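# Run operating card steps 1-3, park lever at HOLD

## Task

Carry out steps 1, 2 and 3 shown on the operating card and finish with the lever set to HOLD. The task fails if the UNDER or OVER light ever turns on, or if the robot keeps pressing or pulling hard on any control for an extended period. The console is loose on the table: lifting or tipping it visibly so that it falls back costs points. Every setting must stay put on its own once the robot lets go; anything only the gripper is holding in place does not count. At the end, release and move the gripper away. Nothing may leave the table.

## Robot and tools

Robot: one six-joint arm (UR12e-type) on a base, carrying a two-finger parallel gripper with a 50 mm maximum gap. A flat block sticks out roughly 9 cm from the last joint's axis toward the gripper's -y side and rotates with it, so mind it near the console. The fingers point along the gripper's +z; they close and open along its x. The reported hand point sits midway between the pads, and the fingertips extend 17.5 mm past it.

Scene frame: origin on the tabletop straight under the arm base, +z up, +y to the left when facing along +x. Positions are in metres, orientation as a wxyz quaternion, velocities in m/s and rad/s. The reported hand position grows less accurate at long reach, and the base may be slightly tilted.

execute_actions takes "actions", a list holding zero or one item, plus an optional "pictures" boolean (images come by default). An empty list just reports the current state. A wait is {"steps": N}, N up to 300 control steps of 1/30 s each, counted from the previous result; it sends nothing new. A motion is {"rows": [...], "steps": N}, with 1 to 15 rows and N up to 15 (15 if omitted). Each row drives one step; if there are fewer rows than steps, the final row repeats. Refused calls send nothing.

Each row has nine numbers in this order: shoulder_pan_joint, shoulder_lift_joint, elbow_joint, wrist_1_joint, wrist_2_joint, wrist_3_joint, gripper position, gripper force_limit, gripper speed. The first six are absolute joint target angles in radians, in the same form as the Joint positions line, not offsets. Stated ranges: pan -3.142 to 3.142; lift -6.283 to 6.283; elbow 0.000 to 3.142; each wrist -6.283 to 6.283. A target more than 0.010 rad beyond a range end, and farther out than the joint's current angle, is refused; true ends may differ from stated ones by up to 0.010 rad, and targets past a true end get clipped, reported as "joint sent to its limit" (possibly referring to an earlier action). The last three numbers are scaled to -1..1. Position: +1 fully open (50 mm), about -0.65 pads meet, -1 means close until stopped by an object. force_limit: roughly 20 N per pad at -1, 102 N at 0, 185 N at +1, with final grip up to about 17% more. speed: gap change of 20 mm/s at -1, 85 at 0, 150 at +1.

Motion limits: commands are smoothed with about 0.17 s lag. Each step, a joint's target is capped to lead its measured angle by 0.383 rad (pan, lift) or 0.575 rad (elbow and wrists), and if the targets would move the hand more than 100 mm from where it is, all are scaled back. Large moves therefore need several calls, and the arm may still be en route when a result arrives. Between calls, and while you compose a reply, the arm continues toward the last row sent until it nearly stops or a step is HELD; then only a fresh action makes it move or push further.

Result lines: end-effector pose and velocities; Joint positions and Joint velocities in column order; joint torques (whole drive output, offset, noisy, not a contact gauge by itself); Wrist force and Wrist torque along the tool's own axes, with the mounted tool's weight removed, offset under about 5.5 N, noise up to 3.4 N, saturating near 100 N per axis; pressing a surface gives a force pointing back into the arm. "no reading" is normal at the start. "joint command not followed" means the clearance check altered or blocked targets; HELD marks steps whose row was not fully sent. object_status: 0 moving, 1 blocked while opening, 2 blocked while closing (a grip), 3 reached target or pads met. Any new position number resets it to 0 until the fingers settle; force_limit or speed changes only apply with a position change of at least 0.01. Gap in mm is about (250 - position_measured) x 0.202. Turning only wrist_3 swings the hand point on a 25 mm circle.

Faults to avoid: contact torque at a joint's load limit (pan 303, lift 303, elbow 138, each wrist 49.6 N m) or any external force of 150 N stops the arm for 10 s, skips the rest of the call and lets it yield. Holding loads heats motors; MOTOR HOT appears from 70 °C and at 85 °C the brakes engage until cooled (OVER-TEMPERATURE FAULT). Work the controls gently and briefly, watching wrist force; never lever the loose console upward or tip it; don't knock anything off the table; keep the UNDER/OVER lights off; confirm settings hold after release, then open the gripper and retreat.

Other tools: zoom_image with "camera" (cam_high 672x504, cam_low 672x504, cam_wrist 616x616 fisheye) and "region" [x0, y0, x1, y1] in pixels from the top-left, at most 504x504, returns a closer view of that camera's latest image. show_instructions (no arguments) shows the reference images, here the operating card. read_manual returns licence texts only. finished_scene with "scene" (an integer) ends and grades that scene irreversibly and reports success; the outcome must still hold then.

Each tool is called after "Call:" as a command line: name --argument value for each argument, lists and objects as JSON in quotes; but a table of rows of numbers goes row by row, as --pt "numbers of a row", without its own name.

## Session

Call:
show_instructions

Call:
execute_actions --actions '[]'

Reference images for this scene: operating card.

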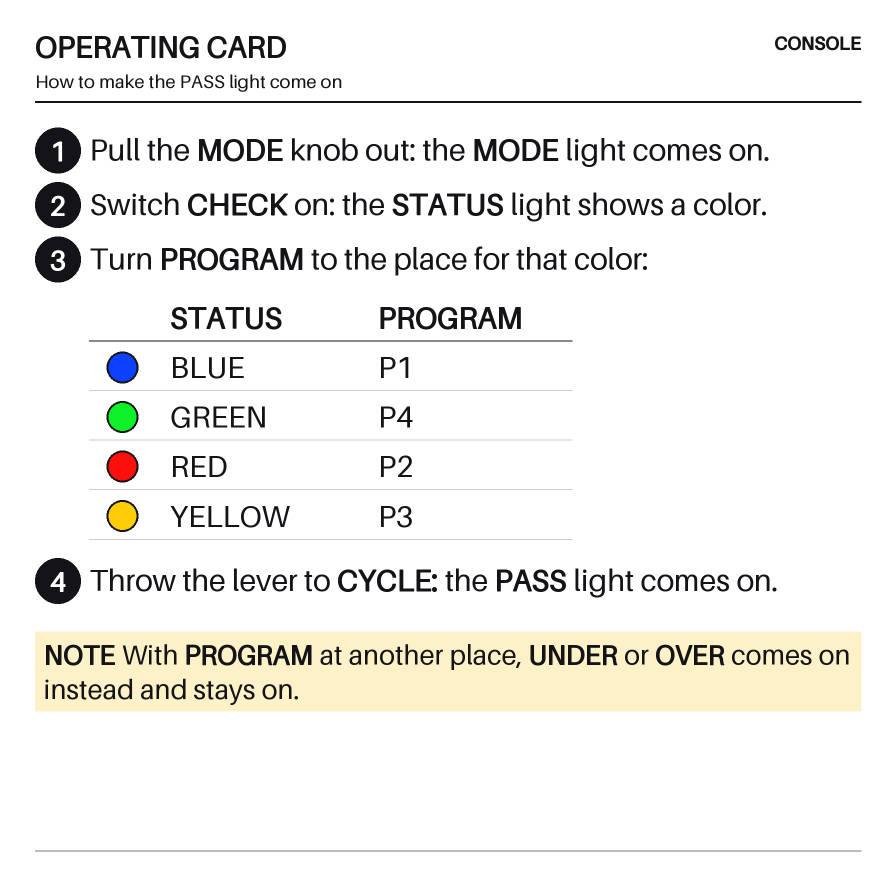

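Scene clock: 0.00 s of 7200.00 s.
end_effector_position=(+0.6956, -0.2603, +0.3694) position_measured=3 object_status=3 end_effector_quat_wxyz=(+0.332, +0.932, +0.144, -0.022) end_effector_velocity=(-0.000, -0.000, -0.000) end_effector_angular_velocity=(+0.001, +0.001, +0.000)
Joint positions: [ 0.146 -1.326  2.004 -1.919 -3.013  1.621]
Joint velocities: [-0.001  0.    -0.     0.001  0.001 -0.001]
Joint torques (N m, as the arm reports them, + toward a larger angle): no reading
Wrist force (N, on the end effector, along its own x y z axes, offset not removed): no reading
Wrist torque (N m, same axes, about the end effector's origin, offset not removed): no reading

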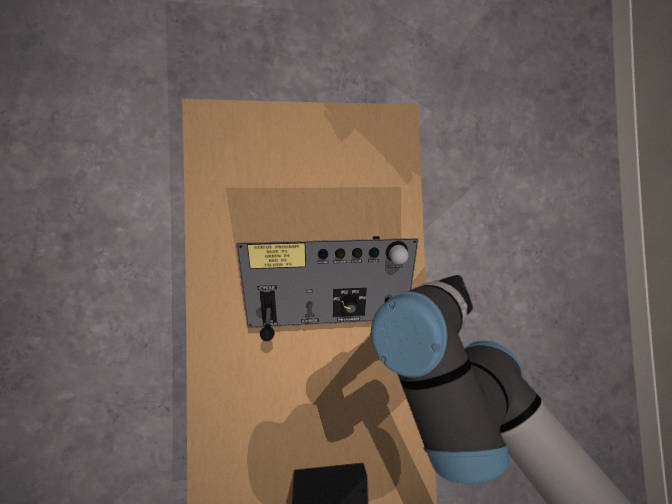

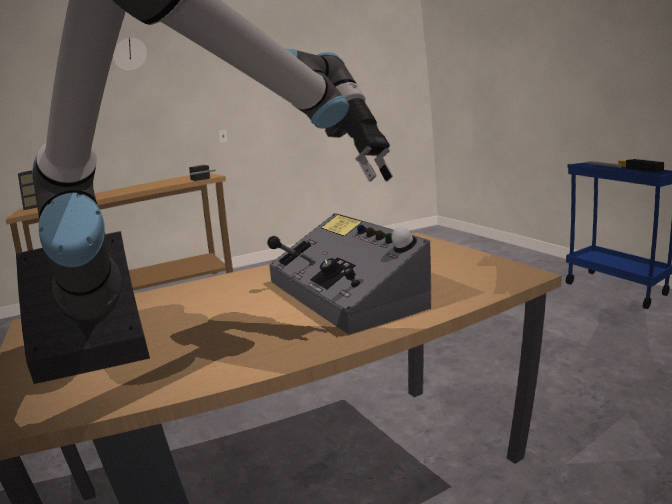

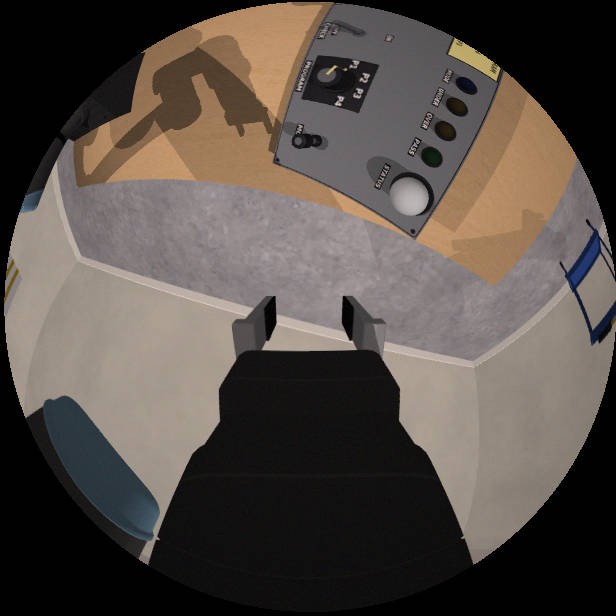

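Call:
zoom_image --camera "cam_high" --region '[225, 230, 425, 390]'

Call:
zoom_image --camera "cam_low" --region '[250, 200, 440, 340]'

Call:
zoom_image --camera "cam_wrist" --region '[260, 0, 510, 250]'

Call:
zoom_image --camera "cam_wrist" --region '[225, 270, 405, 370]'

Region (225, 230, 425, 390) of cam_high's 672x504 image, scaled by 2.520, with more detail than that image has; it fills the top 403 rows of this view, and the rest is white.

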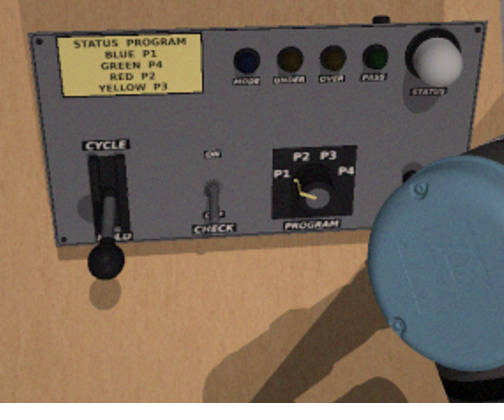

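Region (250, 200, 440, 340) of cam_low's 672x504 image, scaled by 2.653, with more detail than that image has; it fills the top 371 rows of this view, and the rest is white.

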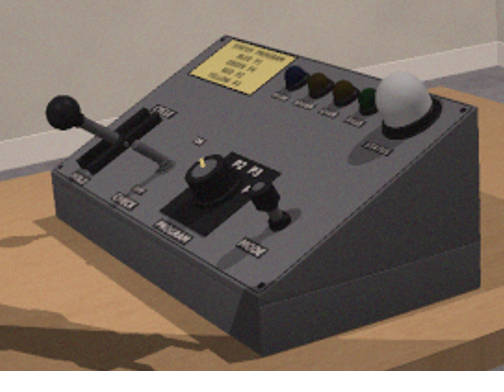

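Region (260, 0, 510, 250) of cam_wrist's 616x616 image, scaled by 2.016, with more detail than that image has.

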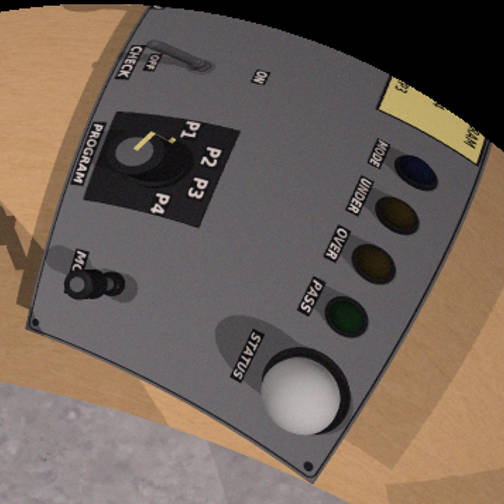

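Region (225, 270, 405, 370) of cam_wrist's 616x616 image, scaled by 2.800, with more detail than that image has.

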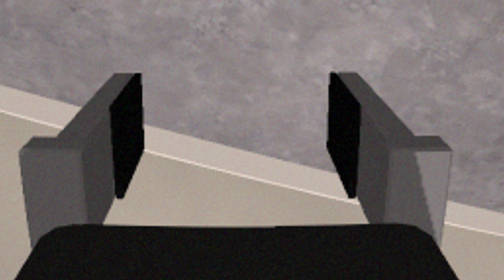

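Call:
execute_actions --actions '[{"rows": [[0.1459,-1.3262,2.0059,-1.9242,-3.0099,1.6238,1,-0.6,0],[0.1455,-1.3269,2.0112,-1.9391,-3.0009,1.6317,1,-0.6,0],[0.1442,-1.3279,2.0199,-1.9633,-2.9864,1.6445,1,-0.6,0],[0.1418,-1.3293,2.0317,-1.9958,-2.9669,1.6618,1,-0.6,0],[0.1381,-1.3311,2.0462,-2.0361,-2.9426,1.6833,1,-0.6,0],[0.1329,-1.3331,2.0632,-2.0834,-2.9143,1.7084,1,-0.6,0],[0.1260,-1.3354,2.0825,-2.1370,-2.8821,1.7369,1,-0.6,0],[0.1172,-1.3380,2.1039,-2.1963,-2.8465,1.7684,1,-0.6,0],[0.1067,-1.3408,2.1270,-2.2604,-2.8079,1.8025,1,-0.6,0],[0.0943,-1.3437,2.1516,-2.3289,-2.7668,1.8389,1,-0.6,0],[0.0802,-1.3468,2.1775,-2.4006,-2.7237,1.8770,1,-0.6,0],[0.0643,-1.3500,2.2044,-2.4754,-2.6788,1.9168,1,-0.6,0],[0.0467,-1.3534,2.2321,-2.5522,-2.6327,1.9576,1,-0.6,0],[0.0278,-1.3567,2.2603,-2.6305,-2.5857,1.9992,1,-0.6,0],[0.0076,-1.3602,2.2887,-2.7094,-2.5383,2.0412,1,-0.6,0]], "steps": 15}]' --pictures false

Call:
execute_actions --actions '[{"rows": [[-0.0136,-1.3636,2.3171,-2.7882,-2.4909,2.0831,1,-0.6,0],[-0.0356,-1.3669,2.3453,-2.8665,-2.4439,2.1247,1,-0.6,0],[-0.0582,-1.3703,2.3730,-2.9433,-2.3978,2.1655,1,-0.6,0],[-0.0809,-1.3735,2.3999,-3.0181,-2.3529,2.2053,1,-0.6,0],[-0.1035,-1.3766,2.4258,-3.0898,-2.3098,2.2434,1,-0.6,0],[-0.1257,-1.3795,2.4504,-3.1583,-2.2687,2.2798,1,-0.6,0],[-0.1471,-1.3823,2.4735,-3.2224,-2.2301,2.3139,1,-0.6,0],[-0.1673,-1.3849,2.4949,-3.2817,-2.1945,2.3454,1,-0.6,0],[-0.1859,-1.3872,2.5142,-3.3353,-2.1623,2.3739,1,-0.6,0],[-0.2027,-1.3892,2.5312,-3.3826,-2.1340,2.3990,1,-0.6,0],[-0.2172,-1.3910,2.5457,-3.4229,-2.1097,2.4205,1,-0.6,0],[-0.2291,-1.3924,2.5575,-3.4554,-2.0902,2.4378,1,-0.6,0],[-0.2380,-1.3934,2.5662,-3.4796,-2.0757,2.4506,1,-0.6,0],[-0.2434,-1.3941,2.5715,-3.4945,-2.0667,2.4585,1,-0.6,0],[-0.2454,-1.3943,2.5734,-3.4997,-2.0636,2.4613,1,-0.6,0]], "steps": 15}]' --pictures false

Call:
execute_actions --actions '[{"steps": 13}]'

Call:
zoom_image --camera "cam_wrist" --region '[230, 240, 390, 370]'

Call:
zoom_image --camera "cam_wrist" --region '[80, 120, 400, 370]'

Scene clock: 53.47 s of 7200.00 s.
end_effector_position=(+0.6440, -0.1988, +0.2736) position_measured=3 object_status=3 end_effector_quat_wxyz=(+0.182, +0.972, -0.143, +0.034) end_effector_velocity=(-0.155, +0.191, -0.360) end_effector_angular_velocity=(+1.282, -1.021, -2.276)
Joint positions: [ 0.07  -1.349  2.187 -2.394 -2.716  1.886]
Joint velocities: [-0.448 -0.093  0.755 -2.007  1.24   1.1  ]
Joint torques (N m, as the arm reports them, + toward a larger angle): [ 16.1  -57.82  -9.19 -14.48   5.4    6.39]
Wrist force (N, on the end effector, along its own x y z axes, offset not removed): [-2.6 -0.9 1.1]
Wrist torque (N m, same axes, about the end effector's origin, offset not removed): [-0.12 0.55 -0.06]
Steps of this call (steps 1 to 90: nothing new was sent; then 49.97 s passed at rest; steps 91 to 105: all 15 steps of this action). Readings (joint positions | what the end effector reports):
91: [0.146 -1.326 2.004 -1.919 -3.013 1.621] | position_measured=3 object_status=3
92: [0.146 -1.326 2.004 -1.920 -3.012 1.621] | position_measured=3 object_status=3
94: [0.146 -1.327 2.009 -1.932 -3.005 1.628] | position_measured=3 object_status=3
98: [0.137 -1.331 2.044 -2.022 -2.948 1.679] | position_measured=3 object_status=3
105: the state above

Scene clock: 53.97 s of 7200.00 s.
end_effector_position=(+0.6031, -0.1927, +0.1901) position_measured=3 object_status=3 end_effector_quat_wxyz=(-0.131, +0.730, -0.655, +0.143) end_effector_velocity=(-0.036, -0.100, +0.030) end_effector_angular_velocity=(+0.452, -0.662, -1.080)
Joint positions: [-0.214 -1.391  2.541 -3.397 -2.12   2.412]
Joint velocities: [-0.341 -0.04   0.347 -1.098  0.607  0.529]
Joint torques (N m, as the arm reports them, + toward a larger angle): [ 35.83 -54.75 -11.27  -4.75   2.     1.77]
Wrist force (N, on the end effector, along its own x y z axes, offset not removed): [-1.8 2.4 2.2]
Wrist torque (N m, same axes, about the end effector's origin, offset not removed): [0.36 0.50 -0.12]
Steps of this call (steps 1 to 15: all 15 steps of this action). Readings (joint positions | what the end effector reports):
1: [0.054 -1.352 2.213 -2.464 -2.673 1.924] | position_measured=3 object_status=3
2: [0.037 -1.355 2.240 -2.536 -2.629 1.963] | position_measured=3 object_status=3
4: [-0.001 -1.362 2.294 -2.685 -2.538 2.044] | position_measured=3 object_status=3
8: [-0.087 -1.374 2.402 -2.985 -2.358 2.203] | position_measured=3 object_status=3
15: the state above

Scene clock: 54.40 s of 7200.00 s.
end_effector_position=(+0.5994, -0.2026, +0.1941) position_measured=3 object_status=3 end_effector_quat_wxyz=(-0.159, +0.689, -0.689, +0.159) end_effector_velocity=(-0.001, -0.000, +0.000) end_effector_angular_velocity=(+0.003, -0.004, -0.005)
Joint positions: [-0.245 -1.394  2.573 -3.499 -2.064  2.461]
Joint velocities: [-0.002 -0.     0.003 -0.006  0.004  0.003]
Joint torques (N m, as the arm reports them, + toward a larger angle): [ 19.8  -48.6   -0.08  -7.17   3.84   2.68]
Wrist force (N, on the end effector, along its own x y z axes, offset not removed): [-0.9 0.9 1.1]
Wrist torque (N m, same axes, about the end effector's origin, offset not removed): [0.25 0.38 -0.08]
Steps of this call (steps 1 to 13: the robot went on to your last target). Readings (joint positions | what the end effector reports):
1: [-0.224 -1.392 2.551 -3.429 -2.102 2.428] | position_measured=3 object_status=3
2: [-0.231 -1.393 2.558 -3.452 -2.090 2.438] | position_measured=3 object_status=3
4: [-0.239 -1.394 2.567 -3.478 -2.075 2.451] | position_measured=3 object_status=3
8: [-0.244 -1.394 2.572 -3.495 -2.066 2.459] | position_measured=3 object_status=3
13: the state above

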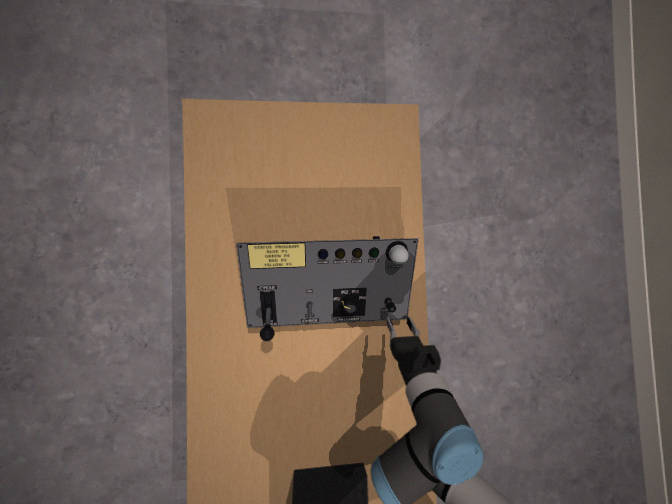

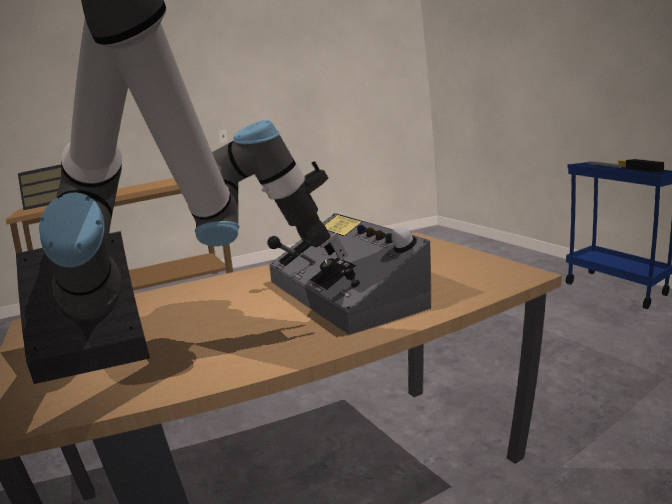

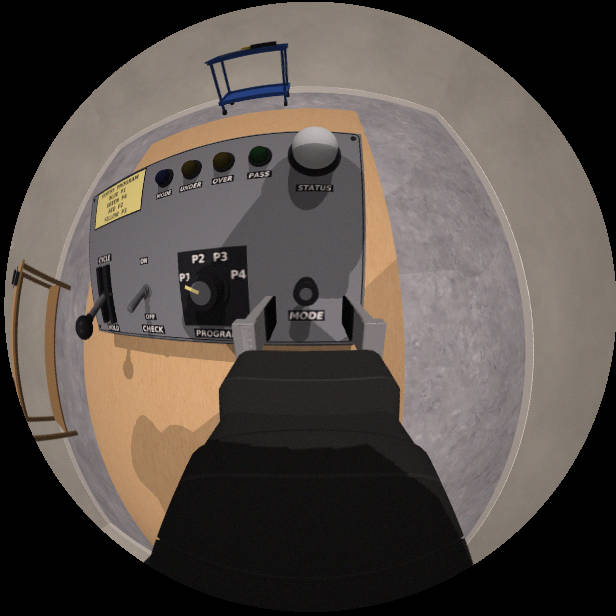

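Region (230, 240, 390, 370) of cam_wrist's 616x616 image, scaled by 3.150, with more detail than that image has; it fills the top 410 rows of this view, and the rest is white.

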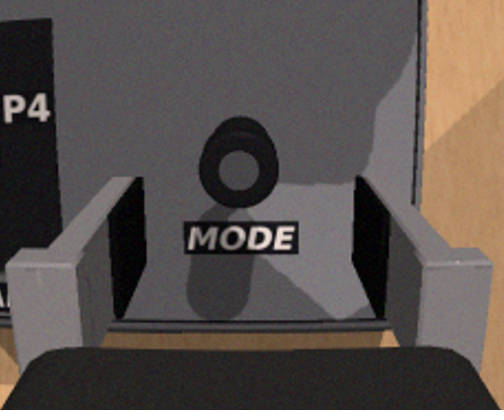

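Region (80, 120, 400, 370) of cam_wrist's 616x616 image, scaled by 1.575, with more detail than that image has; it fills the top 394 rows of this view, and the rest is white.

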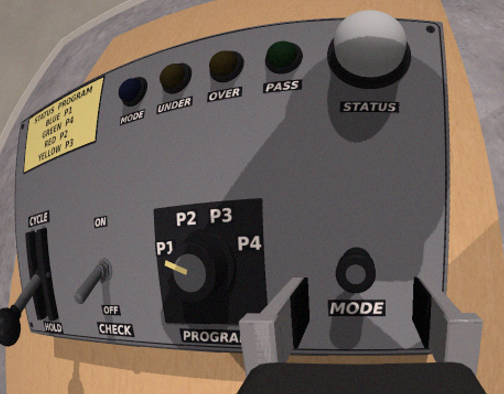

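Call:
zoom_image --camera "cam_wrist" --region '[270, 110, 390, 230]'

Call:
zoom_image --camera "cam_wrist" --region '[120, 230, 260, 350]'

Region (270, 110, 390, 230) of cam_wrist's 616x616 image, scaled by 4.200, with more detail than that image has.

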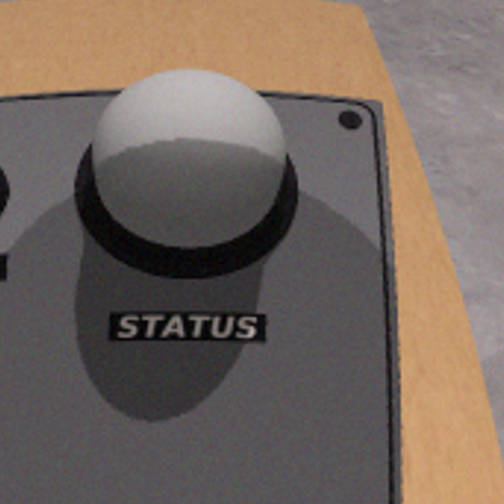

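Region (120, 230, 260, 350) of cam_wrist's 616x616 image, scaled by 3.600, with more detail than that image has; it fills the top 432 rows of this view, and the rest is white.

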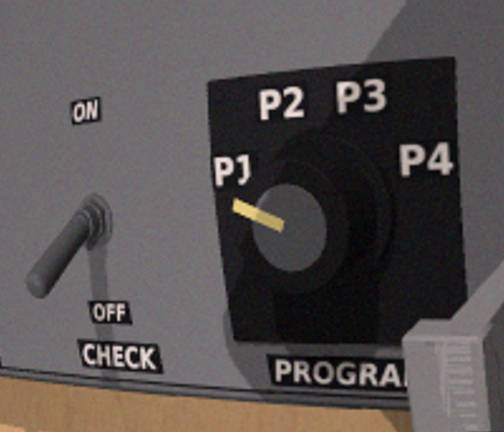

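Call:
execute_actions --actions '[{"rows": [[-0.2484,-1.3867,2.5713,-3.5064,-2.0615,2.4589,1,-0.6,0],[-0.2544,-1.3714,2.5672,-3.5198,-2.0574,2.4540,1,-0.6,0],[-0.2634,-1.3484,2.5611,-3.5399,-2.0512,2.4467,1,-0.6,0],[-0.2736,-1.3224,2.5541,-3.5627,-2.0442,2.4384,1,-0.6,0],[-0.2843,-1.2949,2.5467,-3.5869,-2.0368,2.4296,1,-0.6,0],[-0.2951,-1.2673,2.5393,-3.6110,-2.0293,2.4209,1,-0.6,0],[-0.3053,-1.2413,2.5323,-3.6338,-2.0223,2.4126,1,-0.6,0],[-0.3140,-1.2215,2.5251,-3.6493,-2.0162,2.4057,1,-0.6,0],[-0.3207,-1.2062,2.5196,-3.6614,-2.0115,2.4004,1,-0.6,0],[-0.32458,-1.19735,2.51636,-3.66831,-2.00881,2.39732,1,-0.6,0]], "steps": 15}]' --pictures false

Call:
execute_actions --actions '[{"steps": 8}]'

Call:
zoom_image --camera "cam_wrist" --region '[240, 260, 380, 370]'

Scene clock: 83.90 s of 7200.00 s.
end_effector_position=(+0.6353, -0.1996, +0.1238) position_measured=3 object_status=3 end_effector_quat_wxyz=(-0.159, +0.689, -0.689, +0.159) end_effector_velocity=(+0.016, +0.005, -0.047) end_effector_angular_velocity=(+0.001, +0.005, +0.002)
Joint positions: [-0.321 -1.207  2.519 -3.661 -2.011  2.4  ]
Joint velocities: [-0.047  0.114 -0.031 -0.093  0.031 -0.036]
Joint torques (N m, as the arm reports them, + toward a larger angle): [ 34.41 -42.34 -11.01  -6.88   3.37  -2.92]
Wrist force (N, on the end effector, along its own x y z axes, offset not removed): [-2.7 1.5 2.3]
Wrist torque (N m, same axes, about the end effector's origin, offset not removed): [0.30 0.70 0.01]
Steps of this call (steps 1 to 30: the robot went on to your last target; steps 31 to 90: nothing new was sent; then 26.00 s passed at rest; steps 91 to 105: all 15 steps of this action). Readings (joint positions | what the end effector reports):
91: [-0.245 -1.394 2.573 -3.500 -2.064 2.461] | position_measured=3 object_status=3
92: [-0.246 -1.393 2.573 -3.501 -2.063 2.461] | position_measured=3 object_status=3
94: [-0.251 -1.380 2.570 -3.513 -2.059 2.457] | position_measured=3 object_status=3
98: [-0.281 -1.308 2.549 -3.576 -2.039 2.432] | position_measured=3 object_status=3
105: the state above

Scene clock: 84.17 s of 7200.00 s.
end_effector_position=(+0.6368, -0.1993, +0.1202) position_measured=3 object_status=3 end_effector_quat_wxyz=(-0.159, +0.689, -0.689, +0.159) end_effector_velocity=(+0.001, -0.001, -0.002) end_effector_angular_velocity=(-0.002, -0.001, -0.001)
Joint positions: [-0.324 -1.198  2.516 -3.668 -2.009  2.397]
Joint velocities: [-0.002  0.004 -0.003 -0.005  0.    -0.002]
Joint torques (N m, as the arm reports them, + toward a larger angle): [ 24.93 -36.8   -9.85  -7.09   3.39  -2.62]
Wrist force (N, on the end effector, along its own x y z axes, offset not removed): [-0.5 -3.7 1.7]
Wrist torque (N m, same axes, about the end effector's origin, offset not removed): [-0.65 0.20 -0.16]
Steps of this call (steps 1 to 8: the robot went on to your last target). Readings (joint positions | what the end effector reports):
1: [-0.322 -1.204 2.518 -3.663 -2.011 2.399] | position_measured=3 object_status=3
2: [-0.323 -1.201 2.518 -3.665 -2.010 2.399] | position_measured=3 object_status=3
4: [-0.324 -1.199 2.517 -3.667 -2.009 2.398] | position_measured=3 object_status=3
8: the state above

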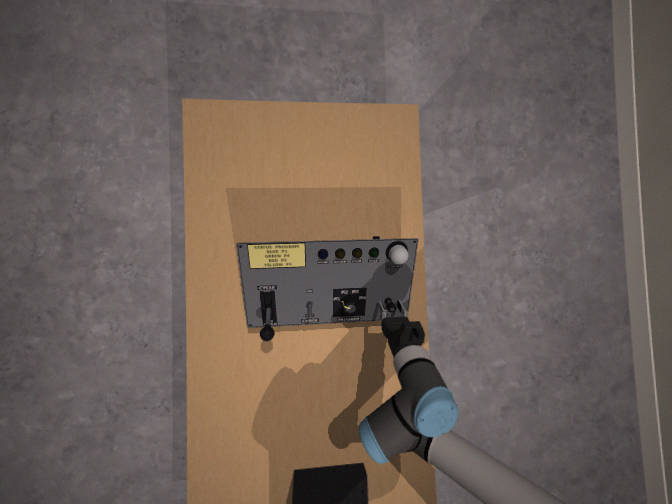

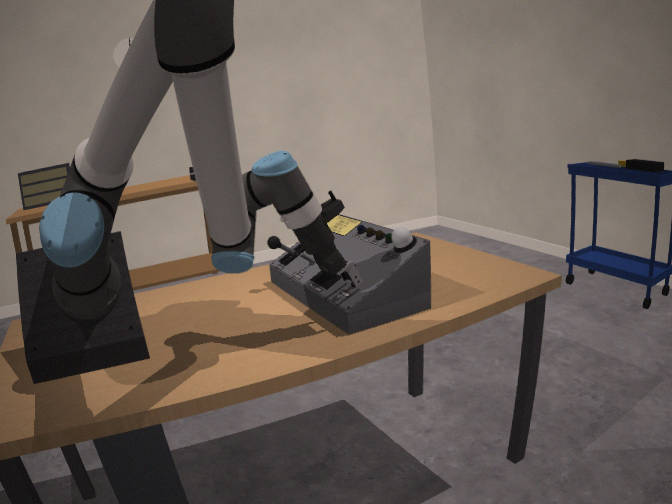

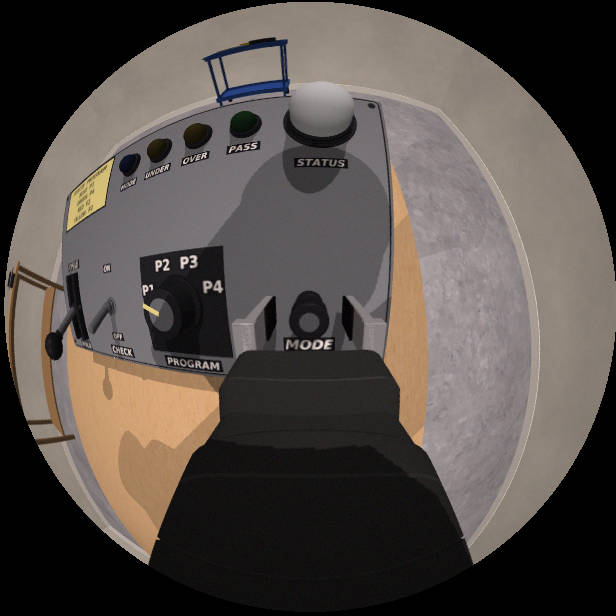

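Region (240, 260, 380, 370) of cam_wrist's 616x616 image, scaled by 3.600, with more detail than that image has; it fills the top 396 rows of this view, and the rest is white.

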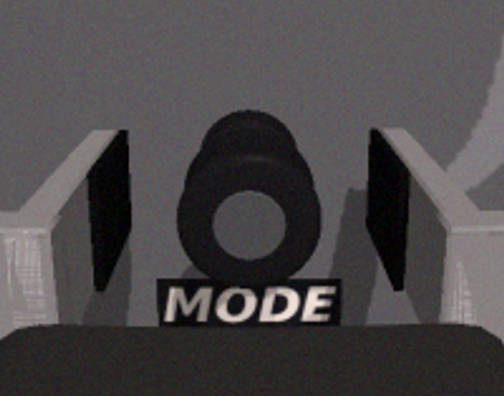

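Call:
execute_actions --actions '[{"rows": [[-0.32458,-1.19735,2.51636,-3.66831,-2.00881,2.39732,-1,-0.6,0.2]], "steps": 13}]' --pictures false

Call:
execute_actions --actions '[{"rows": [[-0.32382,-1.19910,2.51701,-3.66696,-2.00934,2.39792,-1,-0.6,0.2],[-0.32306,-1.20085,2.51767,-3.66560,-2.00987,2.39852,-1,-0.6,0.2],[-0.32231,-1.20260,2.51832,-3.66425,-2.01040,2.39912,-1,-0.6,0.2],[-0.32155,-1.20435,2.51898,-3.66290,-2.01093,2.39971,-1,-0.6,0.2],[-0.32079,-1.20611,2.51963,-3.66154,-2.01146,2.40031,-1,-0.6,0.2],[-0.32003,-1.20786,2.52029,-3.66019,-2.01199,2.40091,-1,-0.6,0.2],[-0.31928,-1.20961,2.52094,-3.65883,-2.01252,2.40151,-1,-0.6,0.2],[-0.31852,-1.21136,2.52160,-3.65748,-2.01305,2.40211,-1,-0.6,0.2],[-0.31776,-1.21311,2.52225,-3.65613,-2.01358,2.40271,-1,-0.6,0.2]], "steps": 9}]' --pictures false

Call:
execute_actions --actions '[{"rows": [[-0.31700,-1.21486,2.52290,-3.65477,-2.01411,2.40330,-1,-0.6,0.2],[-0.31625,-1.21661,2.52356,-3.65342,-2.01464,2.40390,-1,-0.6,0.2],[-0.31549,-1.21836,2.52421,-3.65207,-2.01517,2.40450,-1,-0.6,0.2],[-0.31473,-1.22012,2.52487,-3.65071,-2.01569,2.40510,-1,-0.6,0.2],[-0.31397,-1.22187,2.52552,-3.64936,-2.01622,2.40570,-1,-0.6,0.2]], "steps": 11}]'

Scene clock: 95.33 s of 7200.00 s.
end_effector_position=(+0.6369, -0.1993, +0.1201) position_measured=131 object_status=0 end_effector_quat_wxyz=(-0.159, +0.689, -0.689, +0.159) end_effector_velocity=(+0.001, -0.001, +0.000) end_effector_angular_velocity=(-0.001, -0.001, -0.002)
Joint positions: [-0.325 -1.197  2.516 -3.668 -2.009  2.397]
Joint velocities: [-0.001 -0.    -0.002  0.    -0.    -0.   ]
Joint torques (N m, as the arm reports them, + toward a larger angle): [ 27.62 -34.98  -8.16  -6.88   3.87  -2.86]
Wrist force (N, on the end effector, along its own x y z axes, offset not removed): [-2.5 -1.5 3.7]
Wrist torque (N m, same axes, about the end effector's origin, offset not removed): [-0.40 0.96 0.01]
Steps of this call (steps 1 to 15: the robot went on to your last target; steps 16 to 90: nothing new was sent; then 7.73 s passed at rest; steps 91 to 103: all 13 steps of this action). Readings (joint positions | what the end effector reports):
91: [-0.325 -1.197 2.516 -3.668 -2.009 2.397] | position_measured=9 object_status=0
92: [-0.325 -1.197 2.516 -3.668 -2.009 2.397] | position_measured=25 object_status=0
94: [-0.325 -1.197 2.516 -3.668 -2.009 2.397] | position_measured=57 object_status=0
98: [-0.325 -1.197 2.516 -3.668 -2.009 2.397] | position_measured=122 object_status=0
103: the state above

Scene clock: 95.63 s of 7200.00 s.
end_effector_position=(+0.6350, -0.1994, +0.1239) position_measured=131 object_status=2 end_effector_quat_wxyz=(-0.159, +0.689, -0.689, +0.159) end_effector_velocity=(-0.011, +0.000, +0.021) end_effector_angular_velocity=(-0.001, +0.002, +0.000)
Joint positions: [-0.321 -1.207  2.52  -3.661 -2.012  2.401]
Joint velocities: [ 0.022 -0.051  0.021  0.039 -0.017  0.017]
Joint torques (N m, as the arm reports them, + toward a larger angle): [ 55.52 -63.62   7.53  -4.49  -2.01   3.03]
Wrist force (N, on the end effector, along its own x y z axes, offset not removed): [-4.9 3.4 15.1]
Wrist torque (N m, same axes, about the end effector's origin, offset not removed): [0.50 0.45 -0.10]
Steps of this call (steps 1 to 9: all 9 steps of this action). Readings (joint positions | what the end effector reports):
1: [-0.325 -1.197 2.516 -3.668 -2.009 2.397] | position_measured=131 object_status=0
2: [-0.325 -1.198 2.516 -3.668 -2.009 2.397] | position_measured=131 object_status=2
4: [-0.324 -1.199 2.517 -3.667 -2.009 2.398] | position_measured=131 object_status=2
8: [-0.321 -1.205 2.519 -3.662 -2.011 2.400] | position_measured=131 object_status=2
9: the state above

Scene clock: 96.00 s of 7200.00 s.
end_effector_position=(+0.6320, -0.1993, +0.1299) position_measured=131 object_status=2 end_effector_quat_wxyz=(-0.159, +0.689, -0.689, +0.159) end_effector_velocity=(-0.001, +0.000, +0.004) end_effector_angular_velocity=(-0.000, -0.001, +0.001)
Joint positions: [-0.314 -1.221  2.525 -3.65  -2.016  2.405]
Joint velocities: [ 0.004 -0.008  0.003  0.005 -0.002  0.002]
Joint torques (N m, as the arm reports them, + toward a larger angle): [ 52.74 -55.48   2.97  -2.07  -0.32   3.09]
Wrist force (N, on the end effector, along its own x y z axes, offset not removed): [-1.3 8.0 -5.3]
Wrist torque (N m, same axes, about the end effector's origin, offset not removed): [0.64 0.61 -0.14]
Steps of this call (steps 1 to 11: all 11 steps of this action). Readings (joint positions | what the end effector reports):
1: [-0.320 -1.209 2.520 -3.660 -2.012 2.401] | position_measured=131 object_status=2
2: [-0.319 -1.210 2.521 -3.658 -2.013 2.402] | position_measured=131 object_status=2
4: [-0.318 -1.214 2.522 -3.656 -2.014 2.403] | position_measured=131 object_status=2
8: [-0.315 -1.220 2.525 -3.651 -2.016 2.405] | position_measured=131 object_status=2
11: the state above

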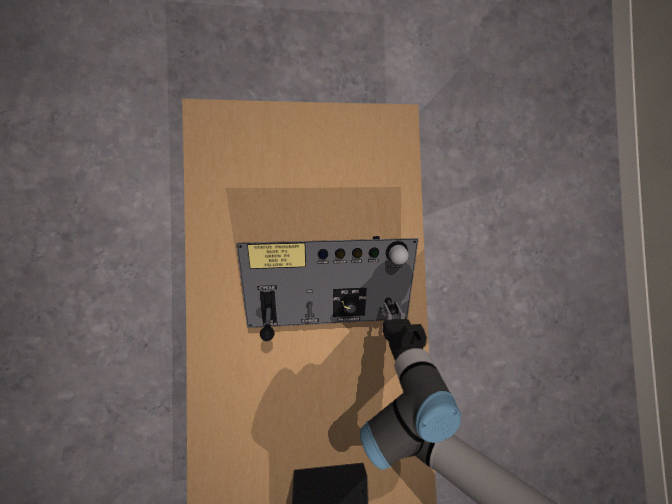

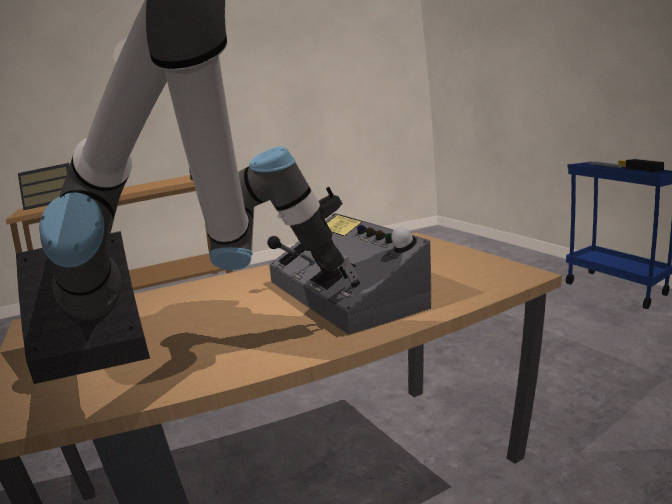

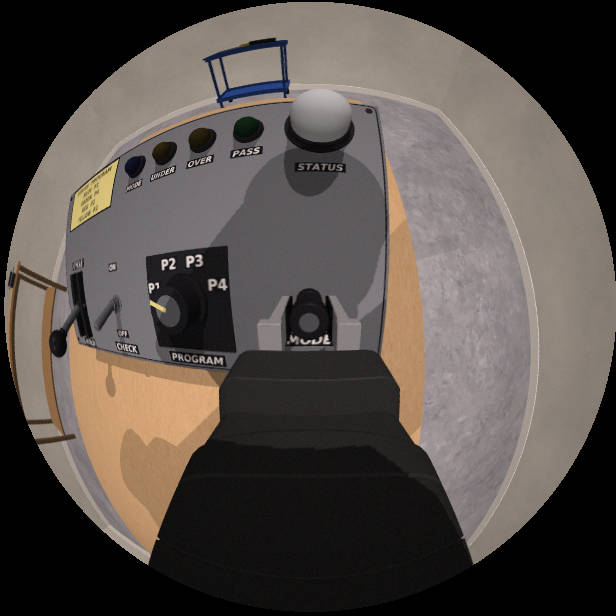

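Call:
execute_actions --actions '[{"rows": [[-0.31335,-1.22348,2.52625,-3.64827,-2.01666,2.40619,-1,-0.6,0.2],[-0.31273,-1.22509,2.52697,-3.64718,-2.01709,2.40668,-1,-0.6,0.2],[-0.31211,-1.22670,2.52770,-3.64609,-2.01753,2.40716,-1,-0.6,0.2],[-0.31149,-1.22831,2.52842,-3.64500,-2.01796,2.40765,-1,-0.6,0.2],[-0.31149,-1.22831,2.52842,-3.64500,-2.01796,2.40765,-1,-0.6,0.2],[-0.31149,-1.22831,2.52842,-3.64500,-2.01796,2.40765,-1,-0.6,0.2],[-0.31149,-1.22831,2.52842,-3.64500,-2.01796,2.40765,-1,-0.6,0.2],[-0.31149,-1.22831,2.52842,-3.64500,-2.01796,2.40765,-1,-0.6,0.2],[-0.31149,-1.22831,2.52842,-3.64500,-2.01796,2.40765,-1,-0.6,0.2],[-0.31149,-1.22831,2.52842,-3.64500,-2.01796,2.40765,1,-0.6,0.5]], "steps": 12}]' --pictures false

Call:
execute_actions --actions '[{"rows": [[-0.3147,-1.2277,2.5323,-3.6505,-2.0157,2.4052,1,-0.6,0.5],[-0.3211,-1.2265,2.5401,-3.6616,-2.0112,2.4002,1,-0.6,0.5],[-0.3294,-1.2250,2.5503,-3.6759,-2.0053,2.3937,1,-0.6,0.5],[-0.3391,-1.2232,2.5620,-3.6925,-1.9985,2.3862,1,-0.6,0.5],[-0.3487,-1.2215,2.5738,-3.7091,-1.9917,2.3788,1,-0.6,0.5],[-0.3576,-1.2198,2.5847,-3.7246,-1.9853,2.3718,1,-0.6,0.5],[-0.3653,-1.2184,2.5941,-3.7378,-1.9799,2.3658,1,-0.6,0.5],[-0.3711,-1.2173,2.6011,-3.7478,-1.9758,2.3613,1,-0.6,0.5],[-0.3743,-1.2167,2.6050,-3.7533,-1.9736,2.3588,1,-0.6,0.5],[-0.3734,-1.2141,2.6070,-3.7576,-1.9743,2.3596,1,-0.6,0.5],[-0.3670,-1.2074,2.6080,-3.7634,-1.9789,2.3644,1,-0.6,0.5],[-0.3568,-1.1967,2.6095,-3.7725,-1.9862,2.3722,1,-0.6,0.5],[-0.3433,-1.1823,2.6112,-3.7842,-1.9958,2.3826,1,-0.6,0.5],[-0.3269,-1.1648,2.6128,-3.7980,-2.0074,2.3954,-1,-0.6,0.5],[-0.3079,-1.1444,2.6142,-3.8133,-2.0207,2.4103,-1,-0.6,0.5]], "steps": 15}]' --pictures false

Call:
execute_actions --actions '[{"rows": [[-0.2869,-1.1217,2.6149,-3.8294,-2.0353,2.4271,-1,-0.6,0.5],[-0.2643,-1.0970,2.6149,-3.8456,-2.0509,2.4455,-1,-0.6,0.5],[-0.2404,-1.0707,2.6138,-3.8616,-2.0672,2.4653,-1,-0.6,0.5],[-0.2157,-1.0432,2.6115,-3.8768,-2.0839,2.4861,-1,-0.6,0.5],[-0.1906,-1.0150,2.6080,-3.8908,-2.1006,2.5077,-1,-0.6,0.5],[-0.1654,-0.9863,2.6032,-3.9034,-2.1172,2.5298,-1,-0.6,0.5],[-0.1405,-0.9576,2.5971,-3.9143,-2.1334,2.5521,-1,-0.6,0.5],[-0.1162,-0.9295,2.5899,-3.9234,-2.1489,2.5742,-1,-0.6,0.5],[-0.0928,-0.9020,2.5817,-3.9307,-2.1637,2.5959,-1,-0.6,0.5],[-0.0708,-0.8759,2.5729,-3.9362,-2.1775,2.6168,-1,-0.6,0.5],[-0.0502,-0.8513,2.5635,-3.9401,-2.1901,2.6366,-1,-0.6,0.5],[-0.0316,-0.8287,2.5542,-3.9426,-2.2014,2.6549,-1,-0.6,0.5],[-0.0150,-0.8085,2.5451,-3.9440,-2.2113,2.6714,-1,-0.6,0.5],[-0.0009,-0.7911,2.5368,-3.9444,-2.2197,2.6857,-1,-0.6,0.5],[0.0106,-0.7769,2.5297,-3.9444,-2.2264,2.6974,-1,-0.6,0.5]], "steps": 15}]' --pictures false

Call:
execute_actions --actions '[{"rows": [[0.0192,-0.7662,2.5241,-3.9441,-2.2314,2.7062,-1,-0.6,0.5],[0.0245,-0.7595,2.5206,-3.9437,-2.2345,2.7118,-1,-0.6,0.5],[0.02644,-0.75715,2.51930,-3.94362,-2.23564,2.71367,-1,-0.6,0.5]], "steps": 12}]'

Call:
zoom_image --camera "cam_wrist" --region '[225, 200, 395, 370]'

Scene clock: 139.67 s of 7200.00 s.
end_effector_position=(+0.6304, -0.1993, +0.1326) position_measured=85 object_status=0 end_effector_quat_wxyz=(-0.159, +0.689, -0.689, +0.159) end_effector_velocity=(-0.001, +0.001, +0.001) end_effector_angular_velocity=(-0.000, +0.001, +0.001)
Joint positions: [-0.312 -1.228  2.528 -3.645 -2.018  2.408]
Joint velocities: [ 0.002 -0.002  0.002  0.002 -0.001  0.001]
Joint torques (N m, as the arm reports them, + toward a larger angle): [ 50.22 -56.39   6.27  -2.72  -2.31   3.31]
Wrist force (N, on the end effector, along its own x y z axes, offset not removed): [0.2 3.8 3.7]
Wrist torque (N m, same axes, about the end effector's origin, offset not removed): [0.69 0.06 -0.14]
Steps of this call (steps 1 to 15: the robot went on to your last target; steps 16 to 90: nothing new was sent; then 40.27 s passed at rest; steps 91 to 102: all 12 steps of this action). Readings (joint positions | what the end effector reports):
91: [-0.314 -1.222 2.526 -3.649 -2.016 2.406] | position_measured=131 object_status=2
92: [-0.314 -1.222 2.526 -3.649 -2.016 2.406] | position_measured=131 object_status=2
94: [-0.313 -1.224 2.526 -3.648 -2.017 2.406] | position_measured=131 object_status=2
98: [-0.312 -1.227 2.528 -3.646 -2.018 2.407] | position_measured=131 object_status=2
102: the state above

Scene clock: 140.17 s of 7200.00 s.
end_effector_position=(+0.5894, -0.1873, +0.1169) position_measured=30 object_status=0 end_effector_quat_wxyz=(-0.159, +0.689, -0.689, +0.159) end_effector_velocity=(-0.031, +0.169, +0.007) end_effector_angular_velocity=(-0.004, +0.005, -0.007)
Joint positions: [-0.353 -1.195  2.607 -3.77  -1.989  2.376]
Joint velocities: [ 0.265  0.317  0.071 -0.306 -0.196  0.209]
Joint torques (N m, as the arm reports them, + toward a larger angle): [70.17 -6.3  14.59 -8.94 -3.89  4.52]
Wrist force (N, on the end effector, along its own x y z axes, offset not removed): [0.0 0.8 2.5]
Wrist torque (N m, same axes, about the end effector's origin, offset not removed): [0.16 0.26 -0.15]
Steps of this call (steps 1 to 15: all 15 steps of this action). Readings (joint positions | what the end effector reports):
1: [-0.312 -1.228 2.528 -3.645 -2.018 2.408] | position_measured=66 object_status=0
2: [-0.312 -1.228 2.529 -3.646 -2.018 2.407] | position_measured=46 object_status=0
4: [-0.317 -1.227 2.536 -3.655 -2.014 2.403] | position_measured=10 object_status=0
8: [-0.344 -1.222 2.569 -3.701 -1.994 2.382] | position_measured=3 object_status=0
15: the state above

Scene clock: 140.67 s of 7200.00 s.
end_effector_position=(+0.5894, -0.0104, +0.1183) position_measured=252 object_status=0 end_effector_quat_wxyz=(-0.159, +0.688, -0.690, +0.159) end_effector_velocity=(+0.020, +0.355, -0.031) end_effector_angular_velocity=(+0.002, +0.005, +0.020)
Joint positions: [-0.05  -0.851  2.559 -3.936 -2.19   2.638]
Joint velocities: [ 0.552  0.665 -0.248 -0.094 -0.33   0.526]
Joint torques (N m, as the arm reports them, + toward a larger angle): [ 49.42 -31.27  -8.36  -6.56  -2.17   3.01]
Wrist force (N, on the end effector, along its own x y z axes, offset not removed): [-2.7 1.0 1.6]
Wrist torque (N m, same axes, about the end effector's origin, offset not removed): [0.15 0.62 -0.02]
Steps of this call (steps 1 to 15: all 15 steps of this action). Readings (joint positions | what the end effector reports):
1: [-0.342 -1.183 2.609 -3.781 -1.997 2.384] | position_measured=49 object_status=0
2: [-0.329 -1.168 2.611 -3.793 -2.007 2.395] | position_measured=68 object_status=0
4: [-0.295 -1.131 2.613 -3.821 -2.031 2.422] | position_measured=107 object_status=0
8: [-0.208 -1.034 2.607 -3.879 -2.090 2.495] | position_measured=184 object_status=0
15: the state above

Scene clock: 141.07 s of 7200.00 s.
end_effector_position=(+0.5922, +0.0402, +0.1127) position_measured=252 object_status=3 end_effector_quat_wxyz=(-0.159, +0.689, -0.689, +0.159) end_effector_velocity=(+0.000, +0.007, -0.001) end_effector_angular_velocity=(-0.001, +0.000, -0.001)
Joint positions: [ 0.026 -0.758  2.52  -3.944 -2.235  2.713]
Joint velocities: [ 0.01   0.013 -0.006 -0.001 -0.007  0.01 ]
Joint torques (N m, as the arm reports them, + toward a larger angle): [ 57.93 -32.59  -5.89  -7.33  -2.42   2.84]
Wrist force (N, on the end effector, along its own x y z axes, offset not removed): [-2.9 1.4 1.8]
Wrist torque (N m, same axes, about the end effector's origin, offset not removed): [0.25 0.65 -0.07]
Steps of this call (steps 1 to 12: all 12 steps of this action). Readings (joint positions | what the end effector reports):
1: [-0.033 -0.830 2.551 -3.939 -2.201 2.655] | position_measured=252 object_status=0
2: [-0.018 -0.812 2.543 -3.941 -2.210 2.670] | position_measured=252 object_status=0
4: [0.005 -0.784 2.531 -3.942 -2.223 2.692] | position_measured=252 object_status=3
8: [0.022 -0.762 2.522 -3.943 -2.233 2.709] | position_measured=252 object_status=3
12: the state above

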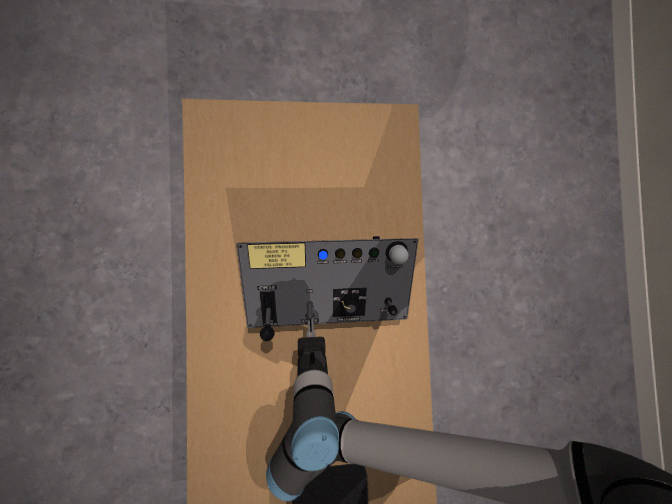

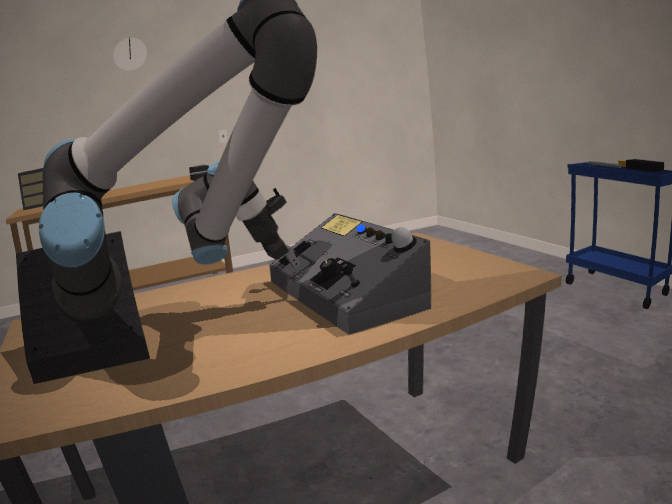

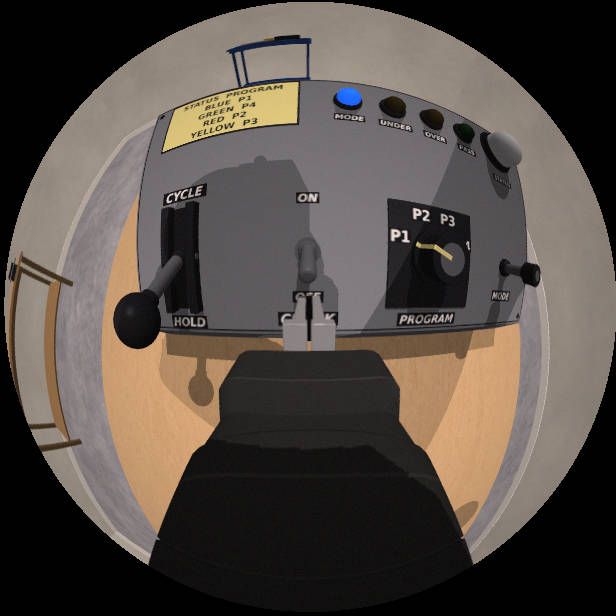

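Region (225, 200, 395, 370) of cam_wrist's 616x616 image, scaled by 2.965, with more detail than that image has.

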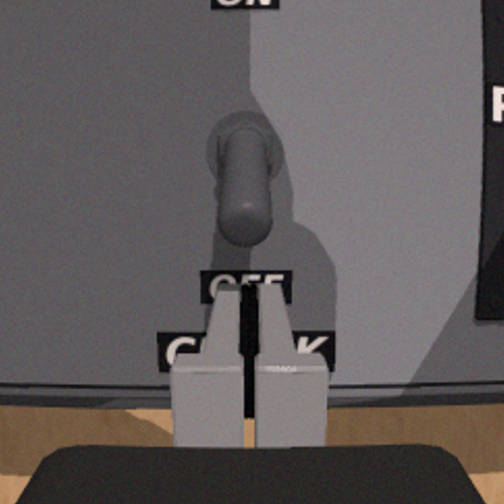

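Call:
execute_actions --actions '[]'

Scene clock: 153.90 s of 7200.00 s.
end_effector_position=(+0.5922, +0.0408, +0.1127) position_measured=252 object_status=3 end_effector_quat_wxyz=(-0.159, +0.689, -0.689, +0.159) end_effector_velocity=(-0.001, +0.000, -0.000) end_effector_angular_velocity=(+0.000, +0.001, +0.001)
Joint positions: [ 0.026 -0.757  2.519 -3.944 -2.236  2.714]
Joint velocities: [-0.     0.     0.002 -0.     0.     0.   ]
Joint torques (N m, as the arm reports them, + toward a larger angle): [ 55.52 -35.37  -5.83  -6.49  -2.35   2.34]
Wrist force (N, on the end effector, along its own x y z axes, offset not removed): [-2.8 0.9 4.0]
Wrist torque (N m, same axes, about the end effector's origin, offset not removed): [0.27 0.66 -0.05]
Steps of this call (steps 1 to 15: the robot went on to your last target; steps 16 to 90: nothing new was sent; then 9.83 s passed at rest). Readings (joint positions | what the end effector reports):
1: [0.026 -0.758 2.520 -3.944 -2.235 2.713] | position_measured=252 object_status=3
2: [0.026 -0.758 2.520 -3.944 -2.235 2.713] | position_measured=252 object_status=3
4: [0.026 -0.757 2.519 -3.944 -2.236 2.713] | position_measured=252 object_status=3
8: [0.026 -0.757 2.519 -3.944 -2.236 2.714] | position_measured=252 object_status=3
90: the state above
The arm was judged still, so your last target was given up. Only a new action makes it travel on or press farther. Fingers that are still opening or closing keep moving.

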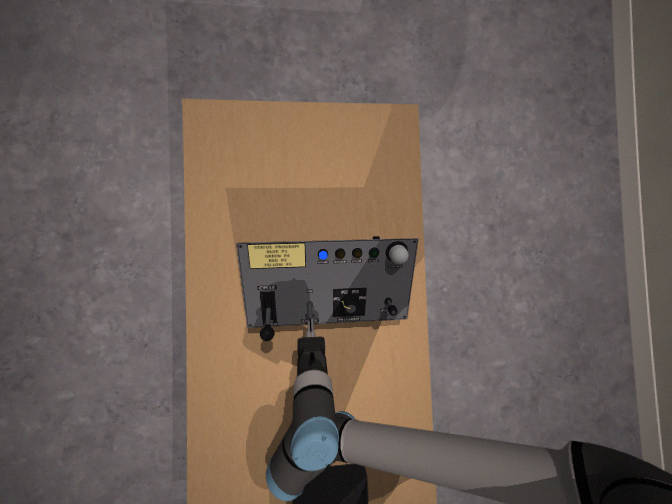

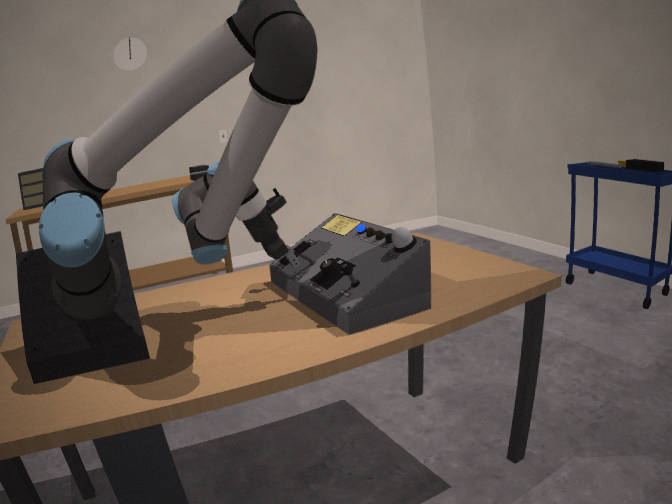

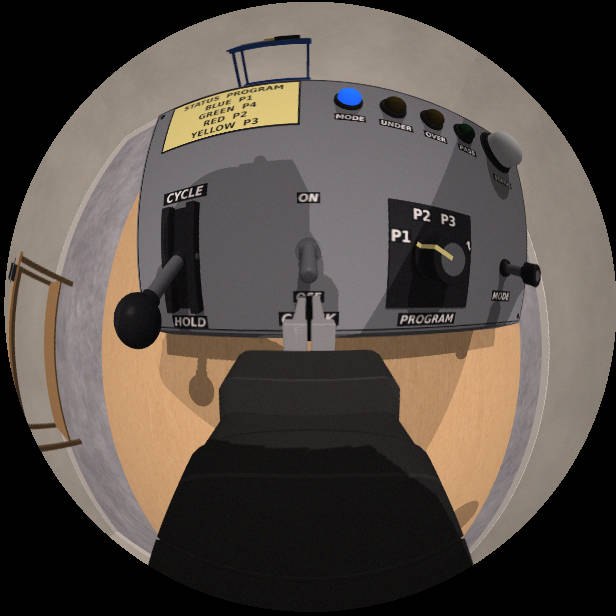

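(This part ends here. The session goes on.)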